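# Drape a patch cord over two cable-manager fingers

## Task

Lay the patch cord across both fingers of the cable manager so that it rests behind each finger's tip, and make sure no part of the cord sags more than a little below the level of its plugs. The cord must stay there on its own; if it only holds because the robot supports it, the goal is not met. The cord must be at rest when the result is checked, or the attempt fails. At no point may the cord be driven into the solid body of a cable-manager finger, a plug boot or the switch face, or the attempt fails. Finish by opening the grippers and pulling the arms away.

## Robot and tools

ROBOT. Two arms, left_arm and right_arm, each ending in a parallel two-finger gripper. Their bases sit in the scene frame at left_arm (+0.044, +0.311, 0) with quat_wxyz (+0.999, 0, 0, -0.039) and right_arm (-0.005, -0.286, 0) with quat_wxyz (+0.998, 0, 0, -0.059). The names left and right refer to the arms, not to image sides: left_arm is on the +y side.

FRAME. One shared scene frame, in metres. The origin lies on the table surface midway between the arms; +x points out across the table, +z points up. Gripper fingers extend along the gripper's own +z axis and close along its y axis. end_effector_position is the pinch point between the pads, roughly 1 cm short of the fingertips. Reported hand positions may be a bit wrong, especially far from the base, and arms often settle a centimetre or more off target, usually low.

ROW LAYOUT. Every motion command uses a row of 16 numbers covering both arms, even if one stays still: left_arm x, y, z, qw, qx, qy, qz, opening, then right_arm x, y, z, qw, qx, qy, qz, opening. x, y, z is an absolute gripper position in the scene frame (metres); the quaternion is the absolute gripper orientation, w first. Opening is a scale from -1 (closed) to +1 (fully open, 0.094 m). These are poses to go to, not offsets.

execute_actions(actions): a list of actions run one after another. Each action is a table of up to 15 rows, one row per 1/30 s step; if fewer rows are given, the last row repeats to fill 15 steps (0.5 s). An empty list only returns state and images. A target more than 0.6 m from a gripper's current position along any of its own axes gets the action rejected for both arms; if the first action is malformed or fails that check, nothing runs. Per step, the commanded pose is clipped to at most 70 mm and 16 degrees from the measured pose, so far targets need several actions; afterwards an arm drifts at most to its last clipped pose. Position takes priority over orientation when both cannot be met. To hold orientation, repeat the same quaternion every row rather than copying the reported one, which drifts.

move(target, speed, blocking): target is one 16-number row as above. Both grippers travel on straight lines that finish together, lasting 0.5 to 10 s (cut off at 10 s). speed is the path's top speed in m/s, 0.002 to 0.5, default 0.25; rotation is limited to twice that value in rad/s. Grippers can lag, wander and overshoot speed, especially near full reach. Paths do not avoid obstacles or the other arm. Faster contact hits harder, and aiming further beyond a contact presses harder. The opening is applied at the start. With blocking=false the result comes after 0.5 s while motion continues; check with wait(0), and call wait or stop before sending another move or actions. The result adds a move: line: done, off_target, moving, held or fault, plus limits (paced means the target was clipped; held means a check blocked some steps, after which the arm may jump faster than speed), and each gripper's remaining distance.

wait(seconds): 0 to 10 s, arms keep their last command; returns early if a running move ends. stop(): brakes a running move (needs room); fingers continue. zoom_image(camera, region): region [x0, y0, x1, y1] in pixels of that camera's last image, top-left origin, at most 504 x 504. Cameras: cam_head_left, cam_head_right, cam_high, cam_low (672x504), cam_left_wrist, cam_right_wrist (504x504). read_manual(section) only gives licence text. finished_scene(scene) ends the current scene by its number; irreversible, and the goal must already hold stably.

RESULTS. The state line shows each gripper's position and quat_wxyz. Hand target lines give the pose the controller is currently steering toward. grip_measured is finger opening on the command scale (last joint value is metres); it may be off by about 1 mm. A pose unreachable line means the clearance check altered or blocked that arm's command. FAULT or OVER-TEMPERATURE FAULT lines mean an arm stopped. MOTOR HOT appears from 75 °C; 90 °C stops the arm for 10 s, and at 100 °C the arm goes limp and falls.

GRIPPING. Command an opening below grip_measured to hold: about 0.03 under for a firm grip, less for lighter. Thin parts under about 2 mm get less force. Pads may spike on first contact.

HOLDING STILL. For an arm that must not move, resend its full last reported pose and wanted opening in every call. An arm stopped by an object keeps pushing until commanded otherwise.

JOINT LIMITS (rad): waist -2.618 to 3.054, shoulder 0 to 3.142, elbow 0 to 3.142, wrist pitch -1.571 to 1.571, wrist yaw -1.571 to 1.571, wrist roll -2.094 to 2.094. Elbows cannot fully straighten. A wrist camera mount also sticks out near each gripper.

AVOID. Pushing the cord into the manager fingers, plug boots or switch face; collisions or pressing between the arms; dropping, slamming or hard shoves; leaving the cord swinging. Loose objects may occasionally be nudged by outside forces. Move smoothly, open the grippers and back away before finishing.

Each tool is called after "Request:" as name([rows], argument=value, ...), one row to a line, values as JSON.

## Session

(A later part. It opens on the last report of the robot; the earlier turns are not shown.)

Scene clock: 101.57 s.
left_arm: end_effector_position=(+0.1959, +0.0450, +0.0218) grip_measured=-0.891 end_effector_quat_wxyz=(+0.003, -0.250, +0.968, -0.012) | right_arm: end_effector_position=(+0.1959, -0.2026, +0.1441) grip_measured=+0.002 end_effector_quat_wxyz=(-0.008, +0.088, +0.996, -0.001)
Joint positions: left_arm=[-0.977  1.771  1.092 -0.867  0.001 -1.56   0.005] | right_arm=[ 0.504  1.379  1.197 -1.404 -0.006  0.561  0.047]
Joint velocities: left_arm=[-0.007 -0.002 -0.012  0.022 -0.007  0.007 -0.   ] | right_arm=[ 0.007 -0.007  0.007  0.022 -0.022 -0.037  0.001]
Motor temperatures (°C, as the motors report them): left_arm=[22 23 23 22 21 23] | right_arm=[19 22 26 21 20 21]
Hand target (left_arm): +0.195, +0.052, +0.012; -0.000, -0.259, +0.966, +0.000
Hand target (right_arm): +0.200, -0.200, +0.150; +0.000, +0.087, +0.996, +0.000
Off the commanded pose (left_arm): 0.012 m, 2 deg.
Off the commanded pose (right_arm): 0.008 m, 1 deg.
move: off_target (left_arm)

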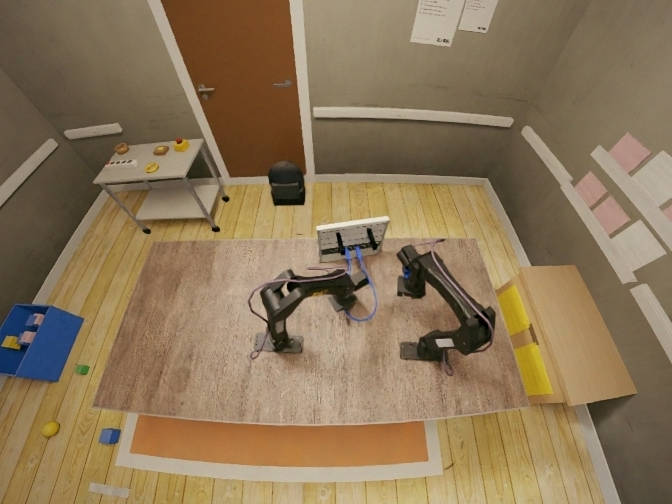

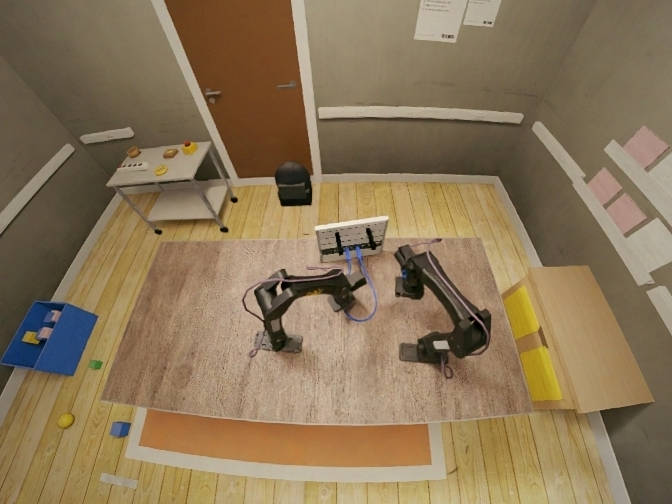

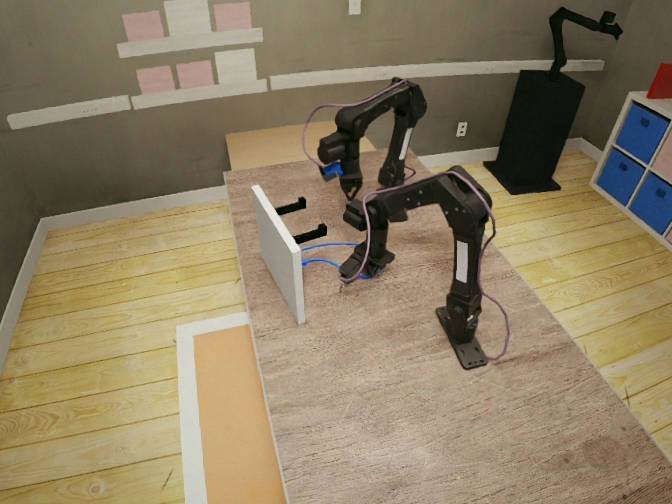

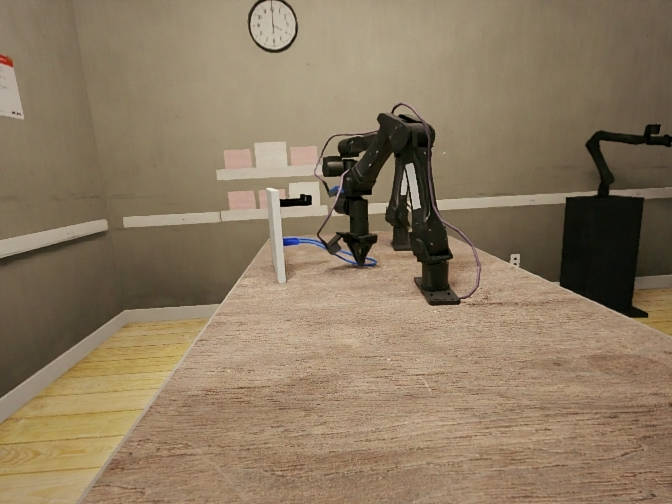

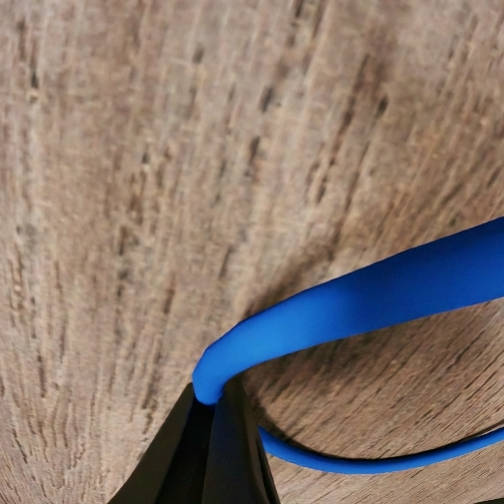

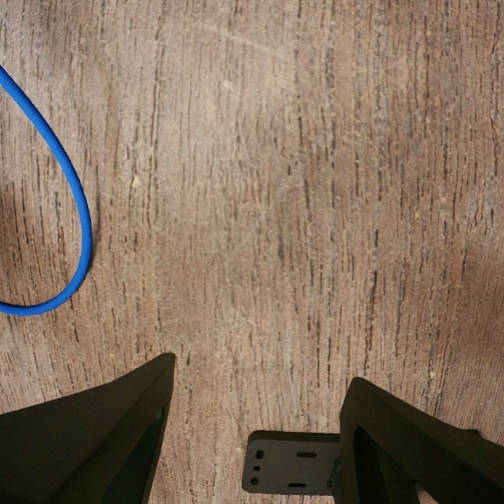

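Request:
move(target=[0.21,0.06,0.03,-0.0666,-0.377,0.910,-0.161,-0.92, 0.2,-0.10,0.07,-0.045,0.255,0.951,0.168,0], speed=0.12)

Scene clock: 110.93 s.
left_arm: end_effector_position=(+0.2083, +0.0578, +0.0268) grip_measured=-0.905 end_effector_quat_wxyz=(-0.067, -0.371, +0.913, -0.152) | right_arm: end_effector_position=(+0.2040, -0.1024, +0.0737) grip_measured=+0.002 end_effector_quat_wxyz=(-0.034, +0.256, +0.951, +0.170)
Joint positions: left_arm=[-0.791  1.558  0.825 -0.584  0.222 -1.669  0.004] | right_arm=[ 0.656  1.429  0.908 -0.846 -0.285  1.093  0.047]
Joint velocities: left_arm=[ 0.002  0.012  0.002 -0.022 -0.007  0.066  0.   ] | right_arm=[-0.007 -0.007 -0.007  0.022 -0.022  0.037 -0.   ]
Motor temperatures (°C, as the motors report them): left_arm=[22 24 22 22 21 23] | right_arm=[19 22 26 21 20 21]
Hand target (left_arm): +0.210, +0.059, +0.029; -0.067, -0.378, +0.909, -0.161
Hand target (right_arm): +0.201, -0.100, +0.069; -0.042, +0.256, +0.951, +0.169
Off the commanded pose (left_arm): 0.004 m, 1 deg.
Off the commanded pose (right_arm): 0.006 m, 1 deg.
move: done

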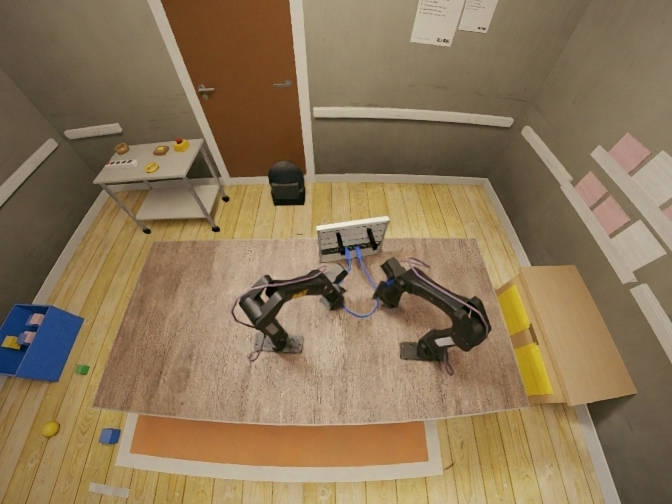

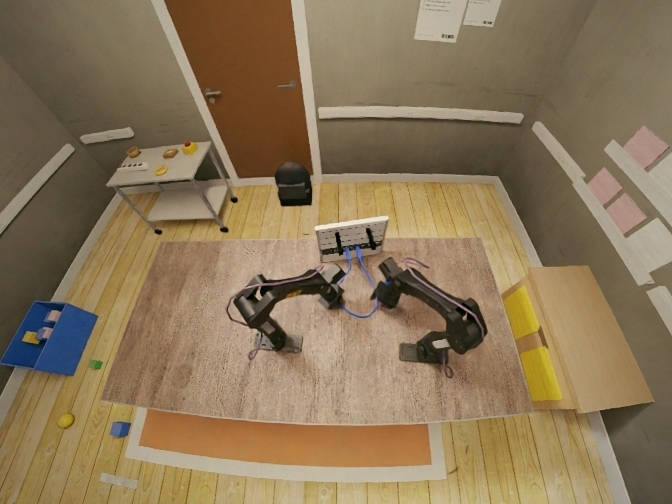

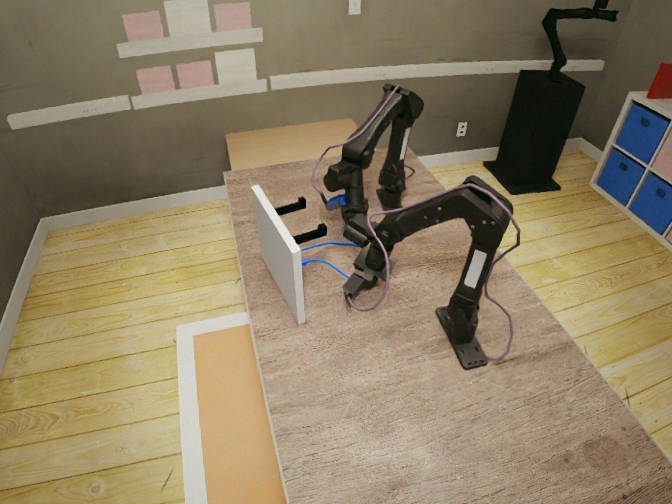

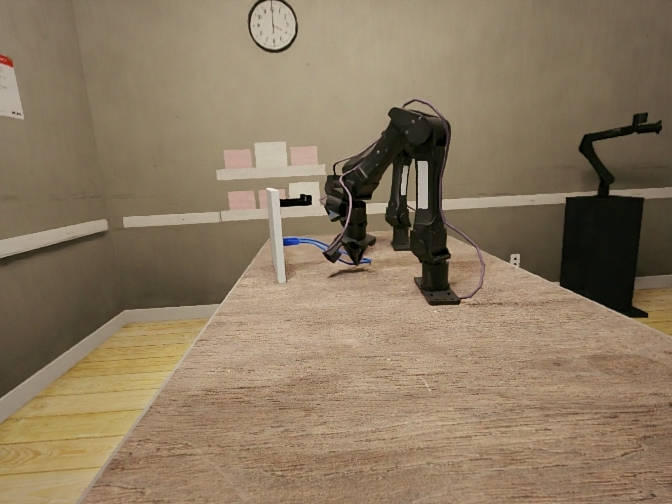

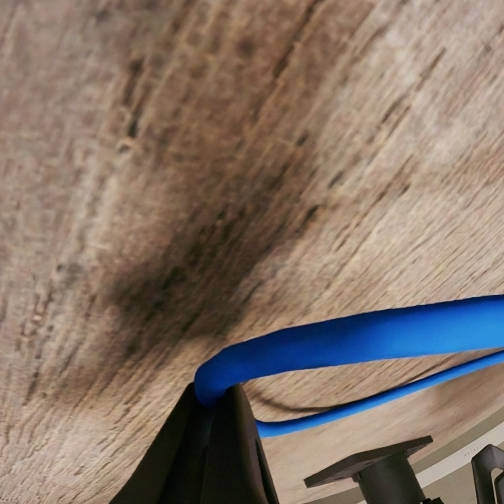

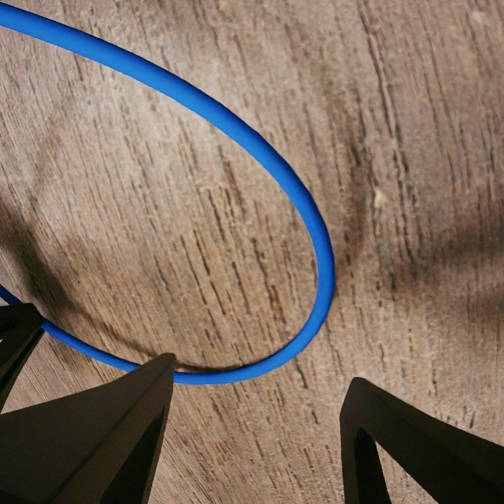

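Request:
move(target=[0.21,0.06,0.03,-0.0666,-0.377,0.910,-0.161,-0.92, 0.197,-0.095,0.035,-0.045,0.255,0.951,0.168,0], speed=0.08)

Scene clock: 116.27 s.
left_arm: end_effector_position=(+0.2082, +0.0576, +0.0269) grip_measured=-0.905 end_effector_quat_wxyz=(-0.068, -0.371, +0.913, -0.153) | right_arm: end_effector_position=(+0.1995, -0.0976, +0.0384) grip_measured=+0.002 end_effector_quat_wxyz=(-0.039, +0.256, +0.951, +0.169)
Joint positions: left_arm=[-0.791  1.558  0.825 -0.584  0.223 -1.669  0.004] | right_arm=[ 0.679  1.483  0.806 -0.692 -0.286  1.115  0.047]
Joint velocities: left_arm=[-0.002  0.002 -0.002  0.037 -0.081 -0.022  0.001] | right_arm=[-0.007  0.002 -0.007 -0.007 -0.022  0.007 -0.001]
Motor temperatures (°C, as the motors report them): left_arm=[22 24 22 22 21 23] | right_arm=[19 22 26 22 20 21]
Hand target (left_arm): +0.210, +0.060, +0.030; -0.067, -0.377, +0.910, -0.161
Hand target (right_arm): +0.197, -0.095, +0.035; -0.045, +0.255, +0.951, +0.168
Off the commanded pose (left_arm): 0.004 m, 1 deg.
Off the commanded pose (right_arm): 0.005 m, 1 deg.
move: done

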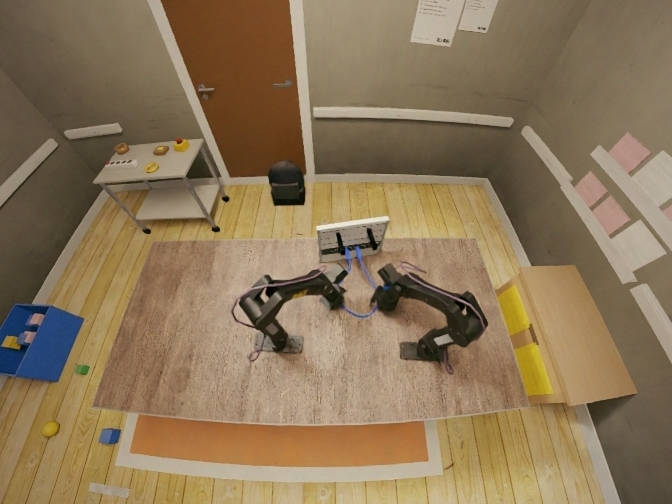

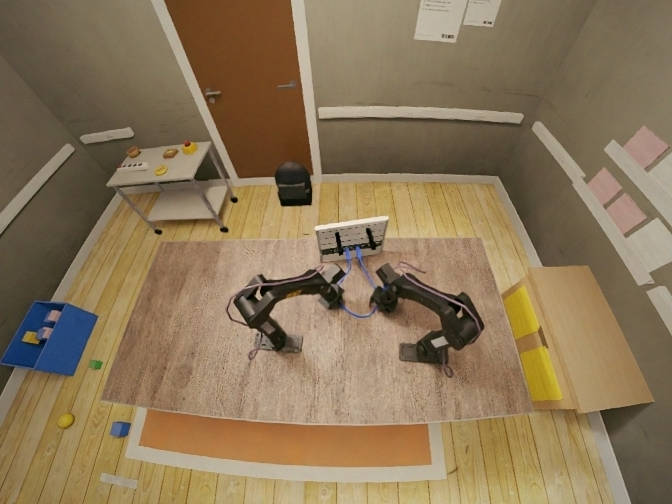

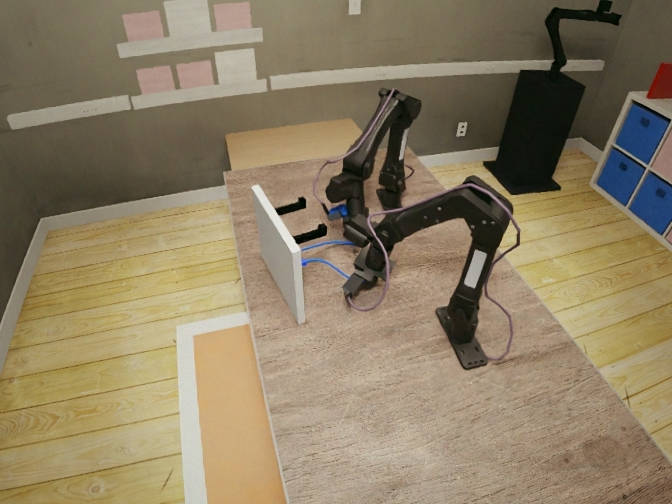

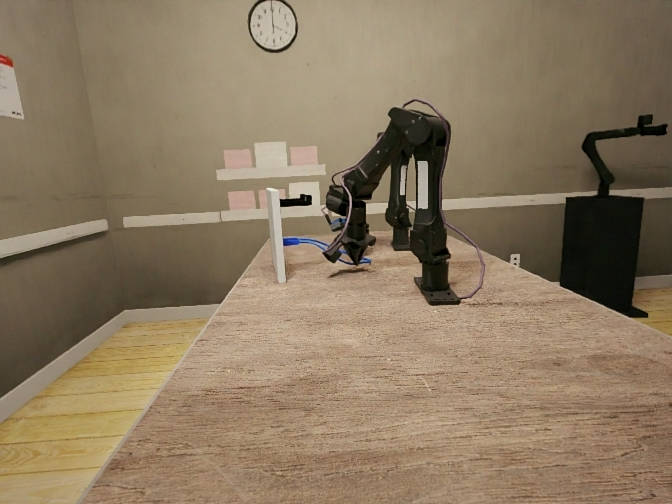

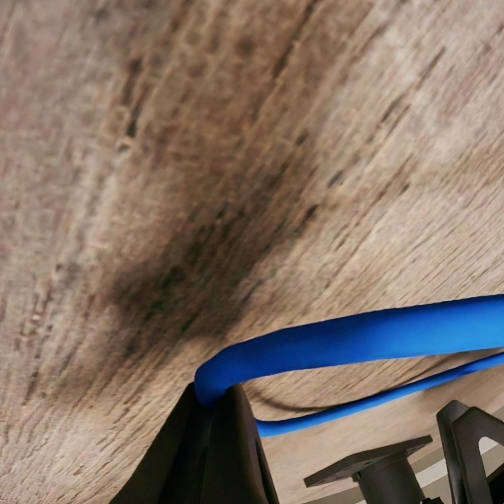

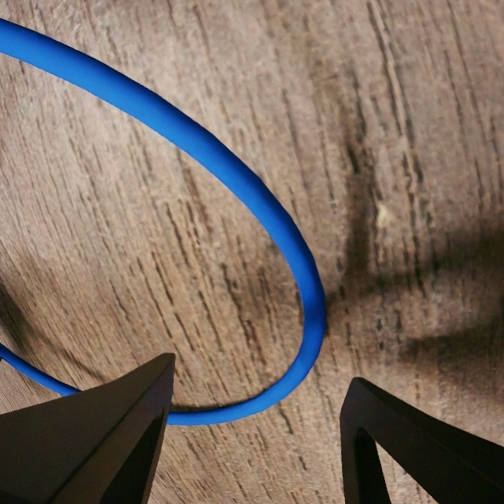

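Request:
move(target=[0.21,0.06,0.05,-0.0666,-0.377,0.910,-0.161,-0.92, 0.195,-0.098,0.017,-0.045,0.255,0.951,0.168,-0.3], speed=0.05)

Scene clock: 120.83 s.
left_arm: end_effector_position=(+0.2043, +0.0622, +0.0383) grip_measured=-0.905 end_effector_quat_wxyz=(-0.069, -0.372, +0.914, -0.150) | right_arm: end_effector_position=(+0.1970, -0.0990, +0.0212) grip_measured=-0.298 end_effector_quat_wxyz=(-0.039, +0.256, +0.951, +0.169)
Joint positions: left_arm=[-0.791  1.518  0.839 -0.645  0.223 -1.669  0.004] | right_arm=[ 0.679  1.507  0.75  -0.613 -0.287  1.115  0.033]
Joint velocities: left_arm=[-0.007 -0.007 -0.002 -0.022 -0.007  0.022  0.   ] | right_arm=[-0.007 -0.007 -0.002  0.007 -0.007 -0.022 -0.   ]
Motor temperatures (°C, as the motors report them): left_arm=[22 24 23 22 21 23] | right_arm=[19 22 25 22 20 21]
Hand target (left_arm): +0.210, +0.060, +0.050; -0.066, -0.377, +0.910, -0.161
Hand target (right_arm): +0.195, -0.098, +0.017; -0.045, +0.255, +0.951, +0.168
Off the commanded pose (left_arm): 0.013 m, 2 deg.
Off the commanded pose (right_arm): 0.005 m, 1 deg.
move: off_target (left_arm)

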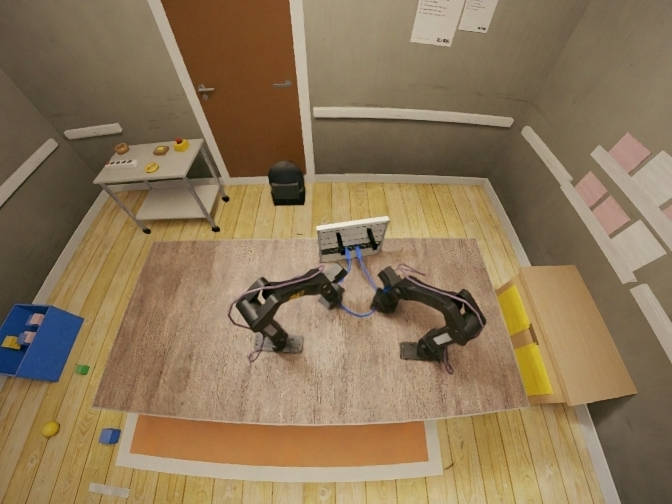

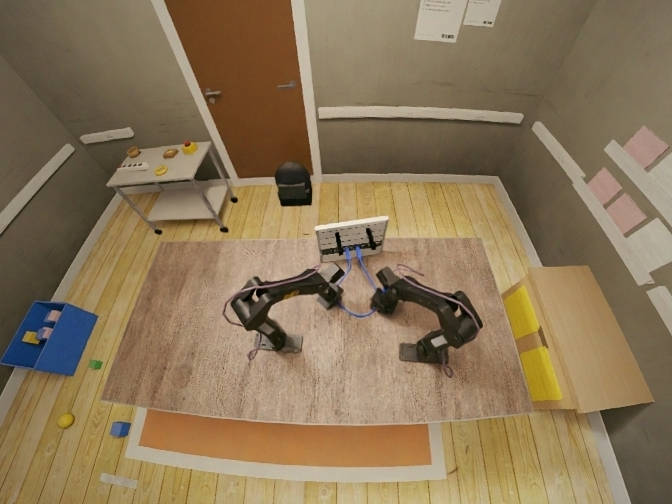

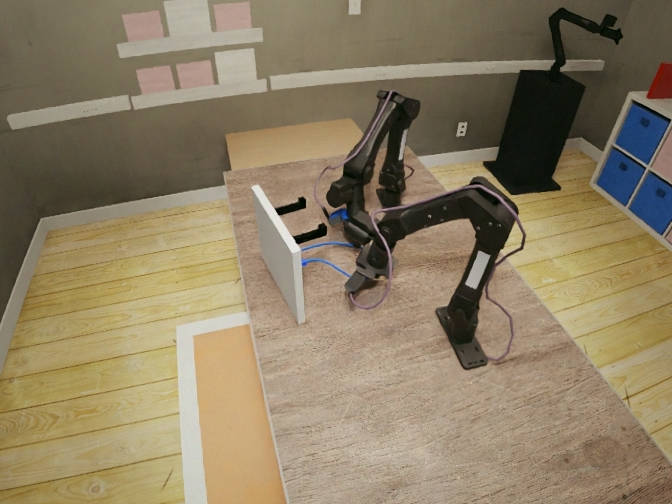

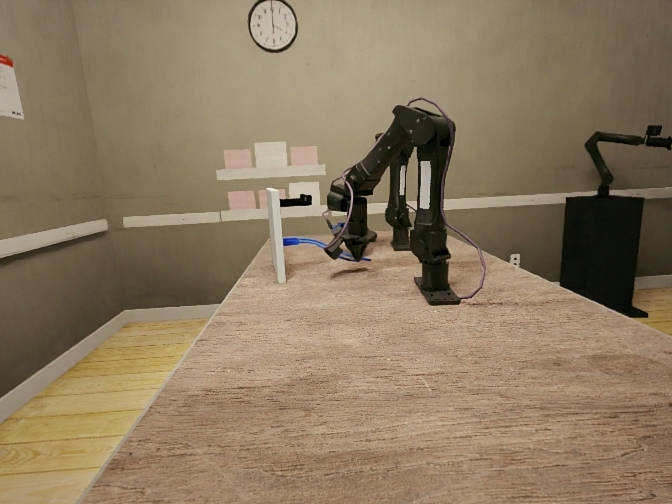

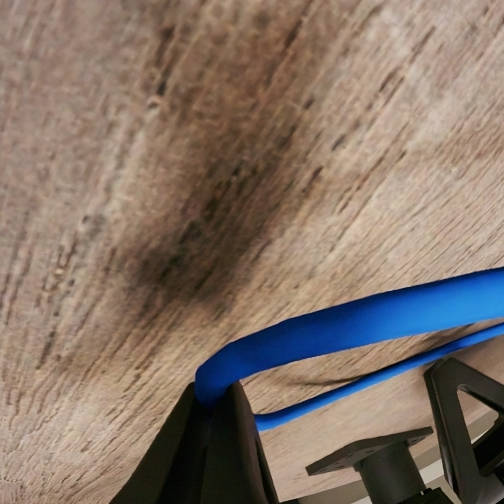

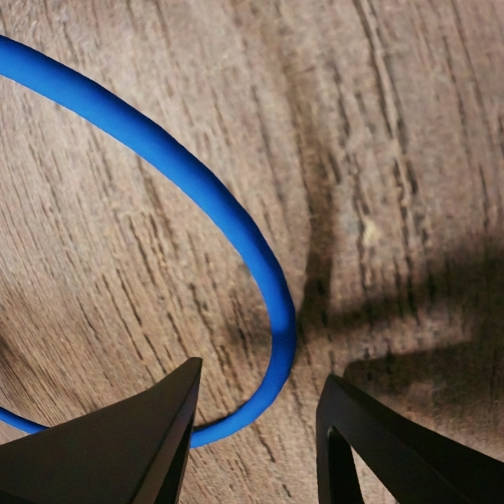

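Request:
move(target=[0.21,0.06,0.065,-0.0666,-0.377,0.910,-0.161,-0.92, 0.195,-0.095,0.007,-0.045,0.255,0.951,0.168,-0.5], speed=0.04)

Request:
move(target=[0.21,0.06,0.065,-0.0666,-0.377,0.910,-0.161,-0.92, 0.195,-0.095,0.007,-0.045,0.255,0.951,0.168,-0.92], speed=0.04)

Scene clock: 127.23 s.
left_arm: end_effector_position=(+0.2036, +0.0627, +0.0522) grip_measured=-0.905 end_effector_quat_wxyz=(-0.070, -0.372, +0.914, -0.147) | right_arm: end_effector_position=(+0.1989, -0.0974, +0.0145) grip_measured=-0.498 end_effector_quat_wxyz=(-0.037, +0.257, +0.950, +0.172)
Joint positions: left_arm=[-0.791  1.497  0.88  -0.714  0.224 -1.669  0.004] | right_arm=[ 0.68   1.527  0.737 -0.573 -0.287  1.12   0.024]
Joint velocities: left_arm=[-0.017 -0.002 -0.012  0.007 -0.051  0.037  0.001] | right_arm=[-0.002  0.007 -0.007  0.022 -0.051  0.022  0.   ]
Motor temperatures (°C, as the motors report them): left_arm=[22 24 23 22 21 23] | right_arm=[19 22 25 22 20 21]
Hand target (left_arm): +0.210, +0.060, +0.065; -0.067, -0.377, +0.910, -0.161
Hand target (right_arm): +0.195, -0.095, +0.007; -0.045, +0.255, +0.951, +0.168
Off the commanded pose (left_arm): 0.015 m, 2 deg.
Off the commanded pose (right_arm): 0.009 m, 1 deg.
move: off_target (left_arm)

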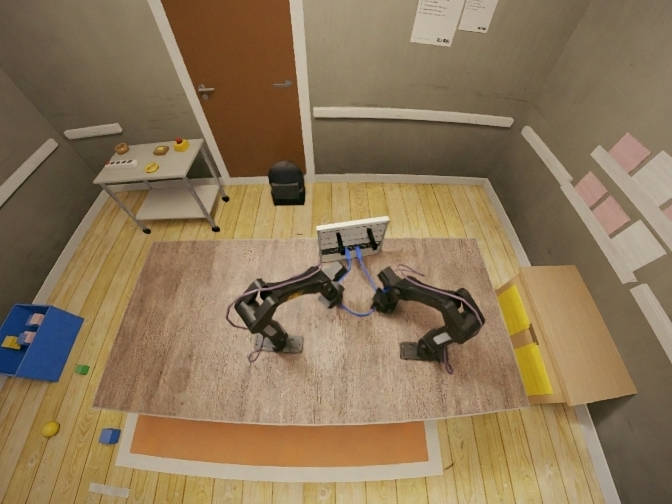

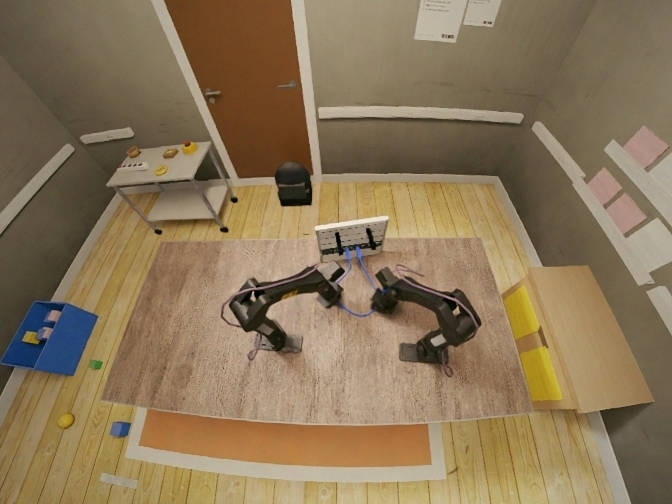

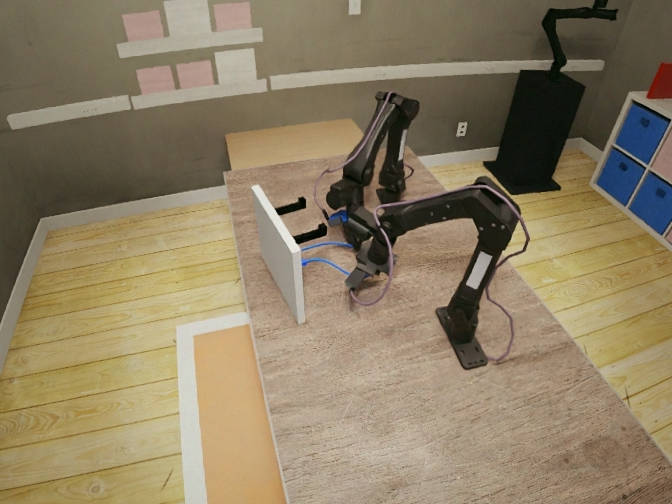

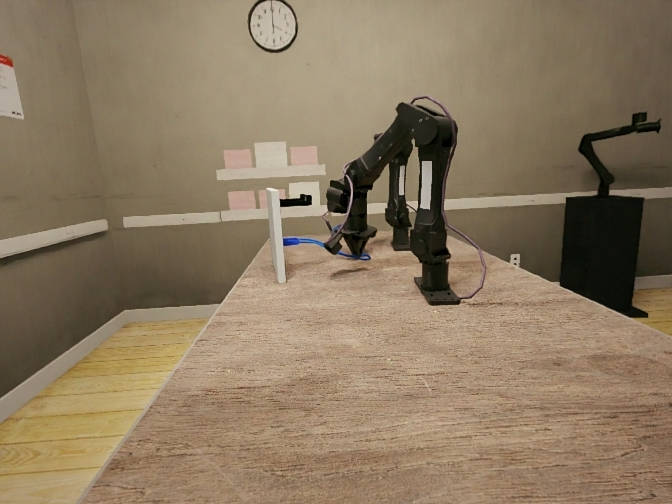

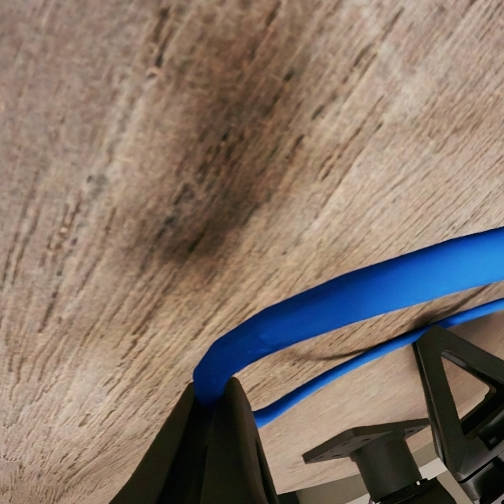

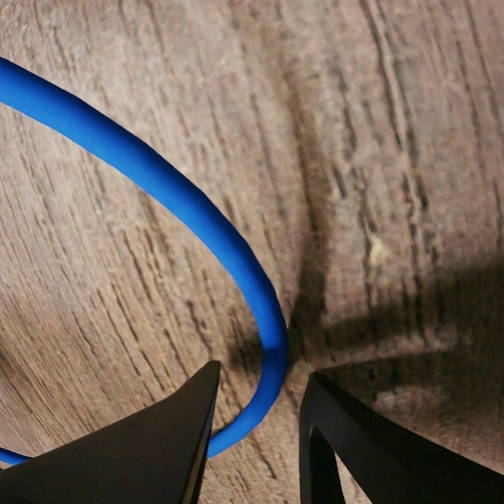

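Scene clock: 127.93 s.
left_arm: end_effector_position=(+0.2034, +0.0629, +0.0522) grip_measured=-0.905 end_effector_quat_wxyz=(-0.071, -0.372, +0.914, -0.146) | right_arm: end_effector_position=(+0.2003, -0.0965, +0.0149) grip_measured=-0.914 end_effector_quat_wxyz=(-0.035, +0.257, +0.950, +0.174)
Joint positions: left_arm=[-0.791  1.497  0.88  -0.715  0.224 -1.669  0.004] | right_arm=[ 0.68   1.527  0.737 -0.566 -0.287  1.12   0.004]
Joint velocities: left_arm=[-0.002 -0.007 -0.017 -0.081  0.007  0.007 -0.001] | right_arm=[-0.002 -0.007 -0.007  0.007  0.022 -0.007  0.   ]
Motor temperatures (°C, as the motors report them): left_arm=[22 24 23 22 21 23] | right_arm=[19 22 25 22 20 21]
Hand target (left_arm): +0.210, +0.060, +0.065; -0.066, -0.377, +0.910, -0.161
Hand target (right_arm): +0.195, -0.095, +0.007; -0.045, +0.255, +0.951, +0.168
Off the commanded pose (left_arm): 0.015 m, 2 deg.
Off the commanded pose (right_arm): 0.010 m, 1 deg.
move: off_target (left_arm)

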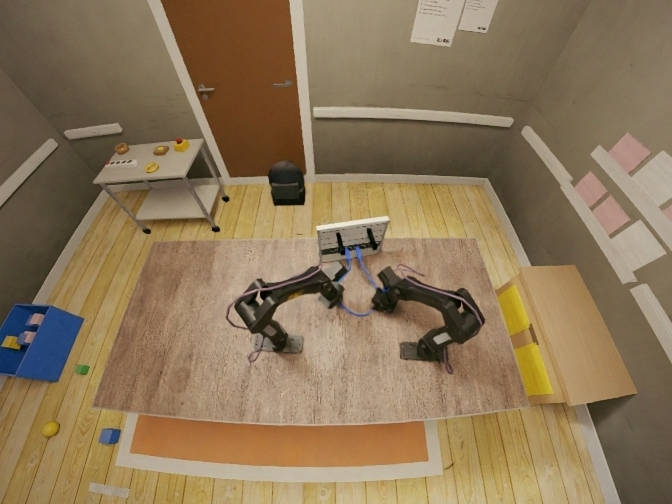

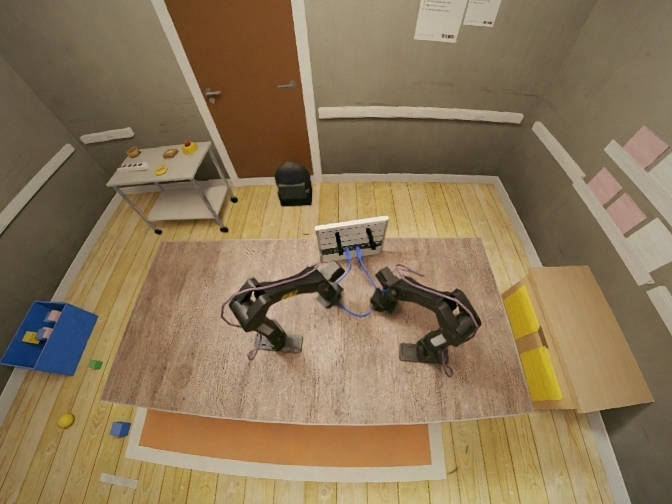

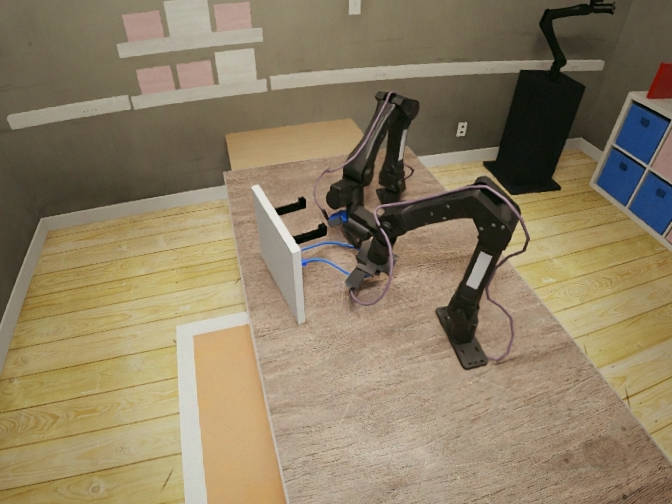

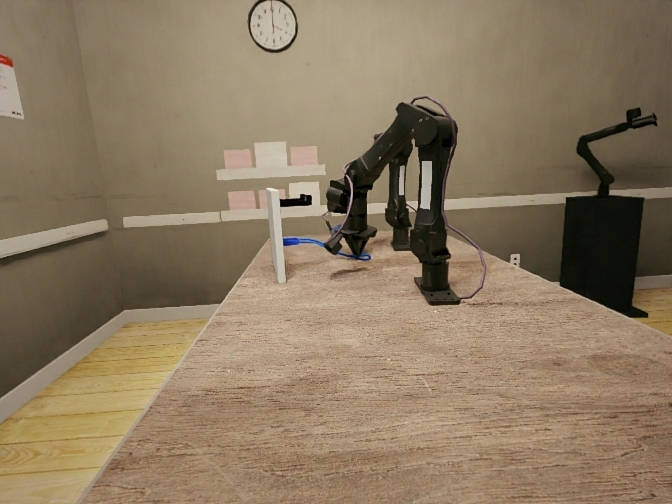

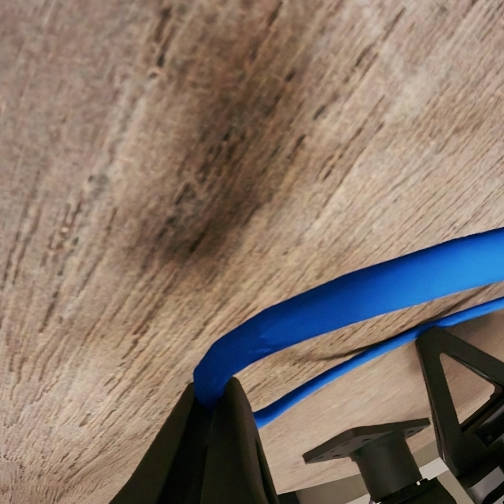

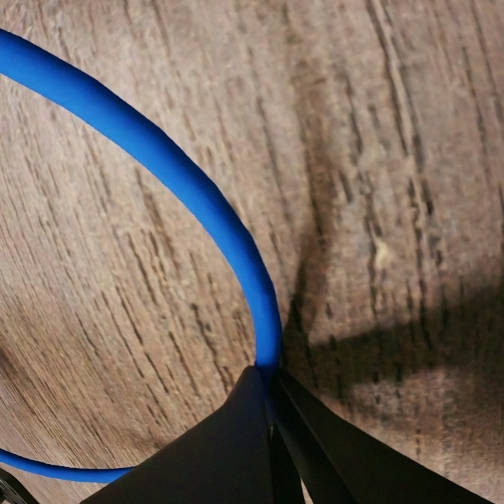

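Request:
move(target=[0.215,0.05,0.11,-0.0666,-0.377,0.910,-0.161,-0.92, 0.195,-0.095,0.000,-0.045,0.255,0.951,0.168,-0.65], speed=0.05)

Scene clock: 143.97 s.
left_arm: end_effector_position=(+0.2115, +0.0533, +0.0963) grip_measured=-0.905 end_effector_quat_wxyz=(-0.071, -0.376, +0.912, -0.145) | right_arm: end_effector_position=(+0.2014, -0.0956, +0.0132) grip_measured=-0.652 end_effector_quat_wxyz=(-0.032, +0.256, +0.950, +0.178)
Joint positions: left_arm=[-0.791  1.497  1.063 -0.9    0.224 -1.677  0.004] | right_arm=[ 0.68   1.529  0.728 -0.545 -0.288  1.12   0.016]
Joint velocities: left_arm=[ 0.012 -0.002  0.002 -0.022  0.007 -0.051 -0.001] | right_arm=[-0.007 -0.012 -0.002  0.007 -0.037  0.022 -0.001]
Motor temperatures (°C, as the motors report them): left_arm=[22 24 25 22 21 23] | right_arm=[19 22 25 22 20 21]
Hand target (left_arm): +0.215, +0.050, +0.110; -0.066, -0.377, +0.910, -0.161
Hand target (right_arm): +0.194, -0.096, +0.001; -0.045, +0.255, +0.951, +0.168
Off the commanded pose (left_arm): 0.014 m, 2 deg.
Off the commanded pose (right_arm): 0.015 m, 2 deg.
move: off_target (left_arm, right_arm)

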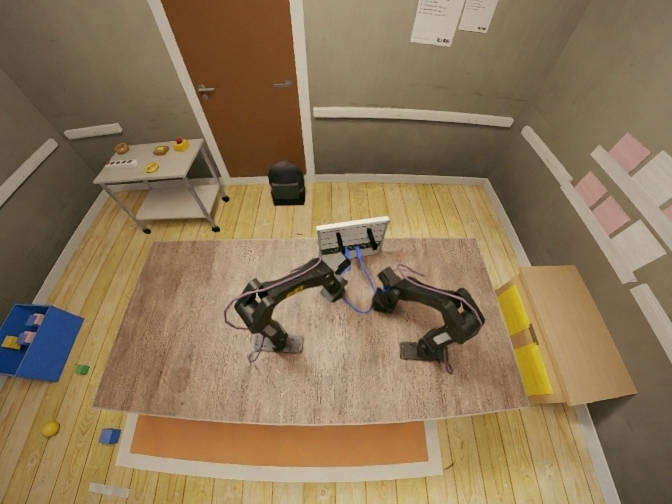

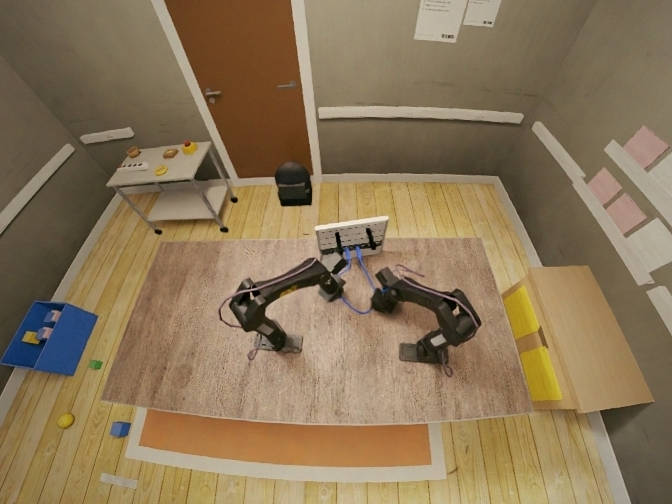

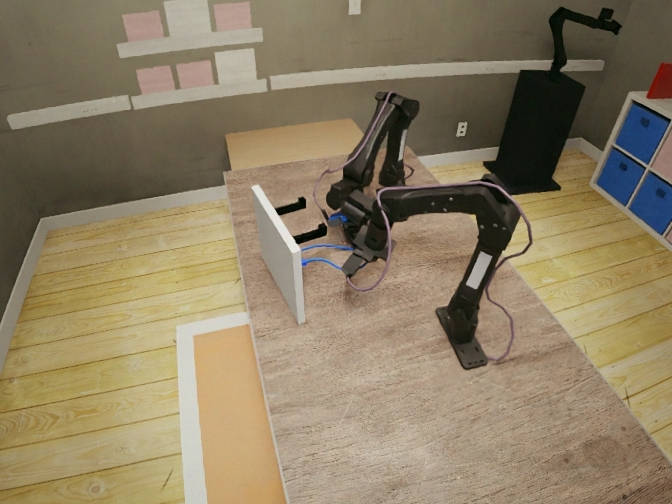

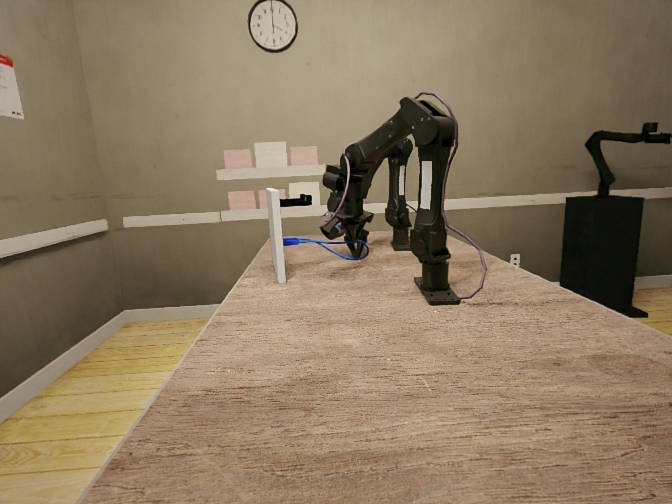

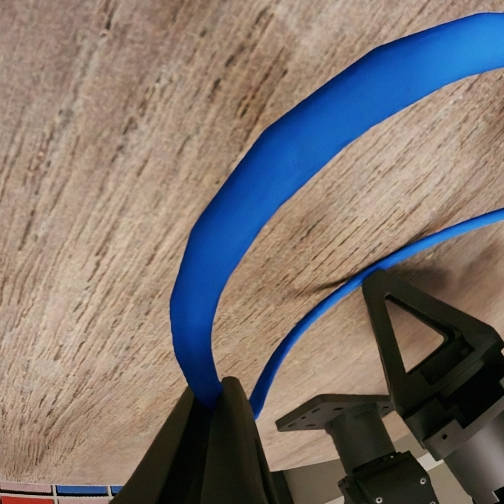

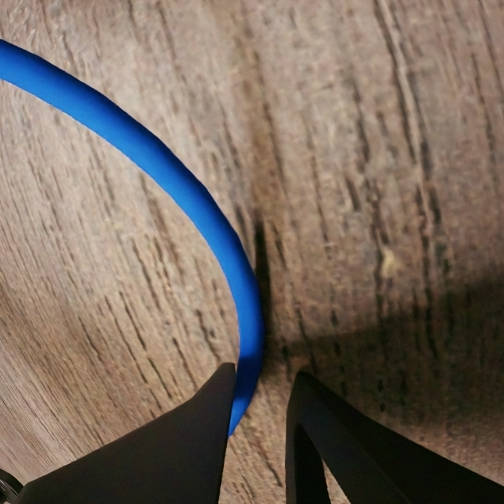

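Request:
move(target=[0.215,0.05,0.11,-0.0666,-0.377,0.910,-0.161,-0.92, 0.195,-0.085,0.035,0,0.3,0.954,0,-0.4], speed=0.1)

Scene clock: 154.60 s.
left_arm: end_effector_position=(+0.2112, +0.0537, +0.0962) grip_measured=-0.905 end_effector_quat_wxyz=(-0.072, -0.376, +0.913, -0.144) | right_arm: end_effector_position=(+0.1931, -0.0867, +0.0342) grip_measured=-0.402 end_effector_quat_wxyz=(-0.004, +0.298, +0.954, +0.006)
Joint positions: left_arm=[-0.791  1.497  1.063 -0.902  0.224 -1.677  0.004] | right_arm=[ 0.896  1.674  1.032 -0.921 -0.013  1.383  0.028]
Joint velocities: left_arm=[-0.017 -0.002  0.002 -0.022 -0.022  0.037  0.001] | right_arm=[-0.012 -0.007 -0.007 -0.007 -0.081  0.007  0.   ]
Motor temperatures (°C, as the motors report them): left_arm=[22 24 25 22 21 23] | right_arm=[19 22 25 22 20 21]
Hand target (left_arm): +0.215, +0.050, +0.110; -0.067, -0.377, +0.910, -0.161
Hand target (right_arm): +0.195, -0.085, +0.035; -0.000, +0.299, +0.954, +0.000
Off the commanded pose (left_arm): 0.015 m, 2 deg.
Off the commanded pose (right_arm): 0.003 m, 1 deg.
move: off_target (left_arm)

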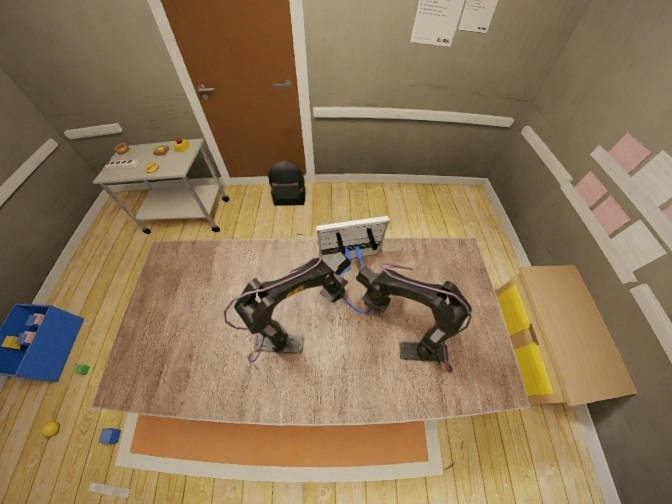

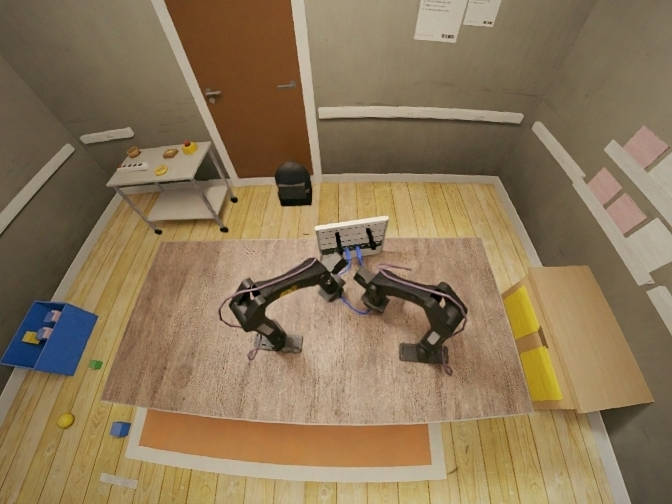

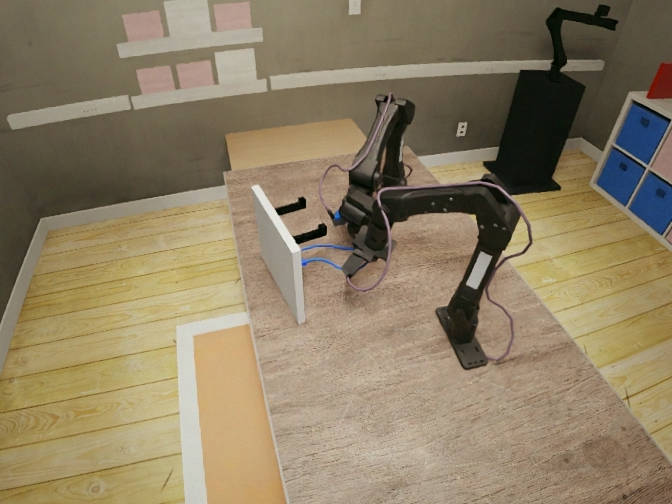

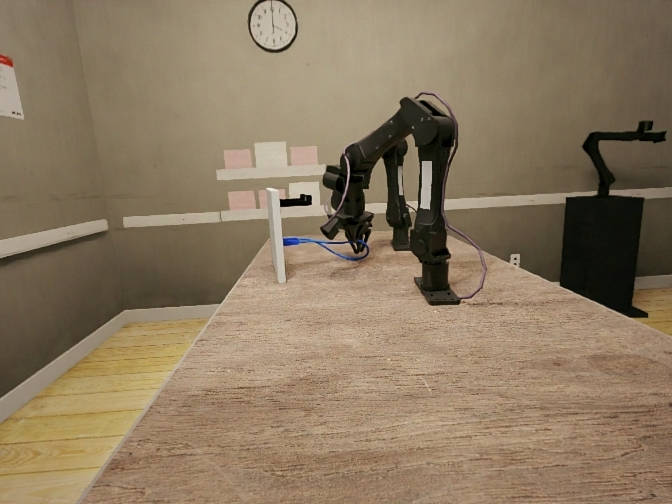

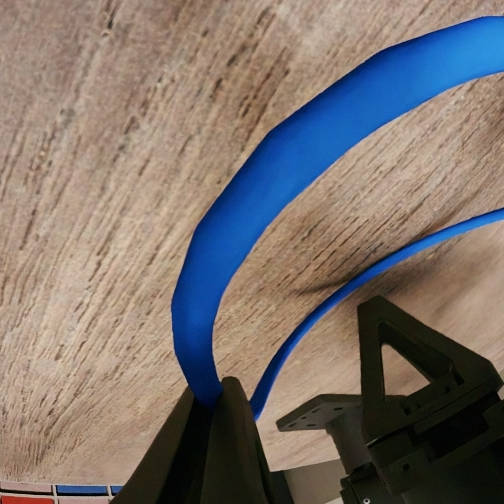

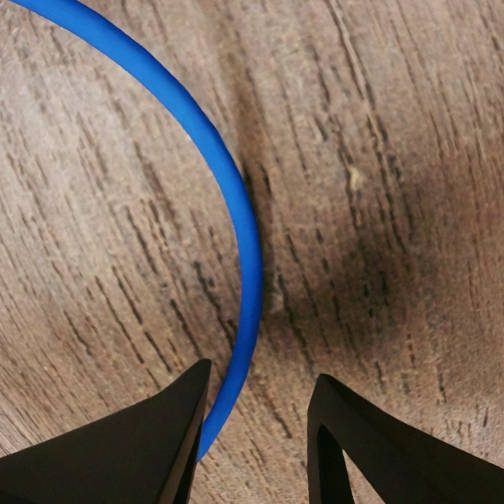

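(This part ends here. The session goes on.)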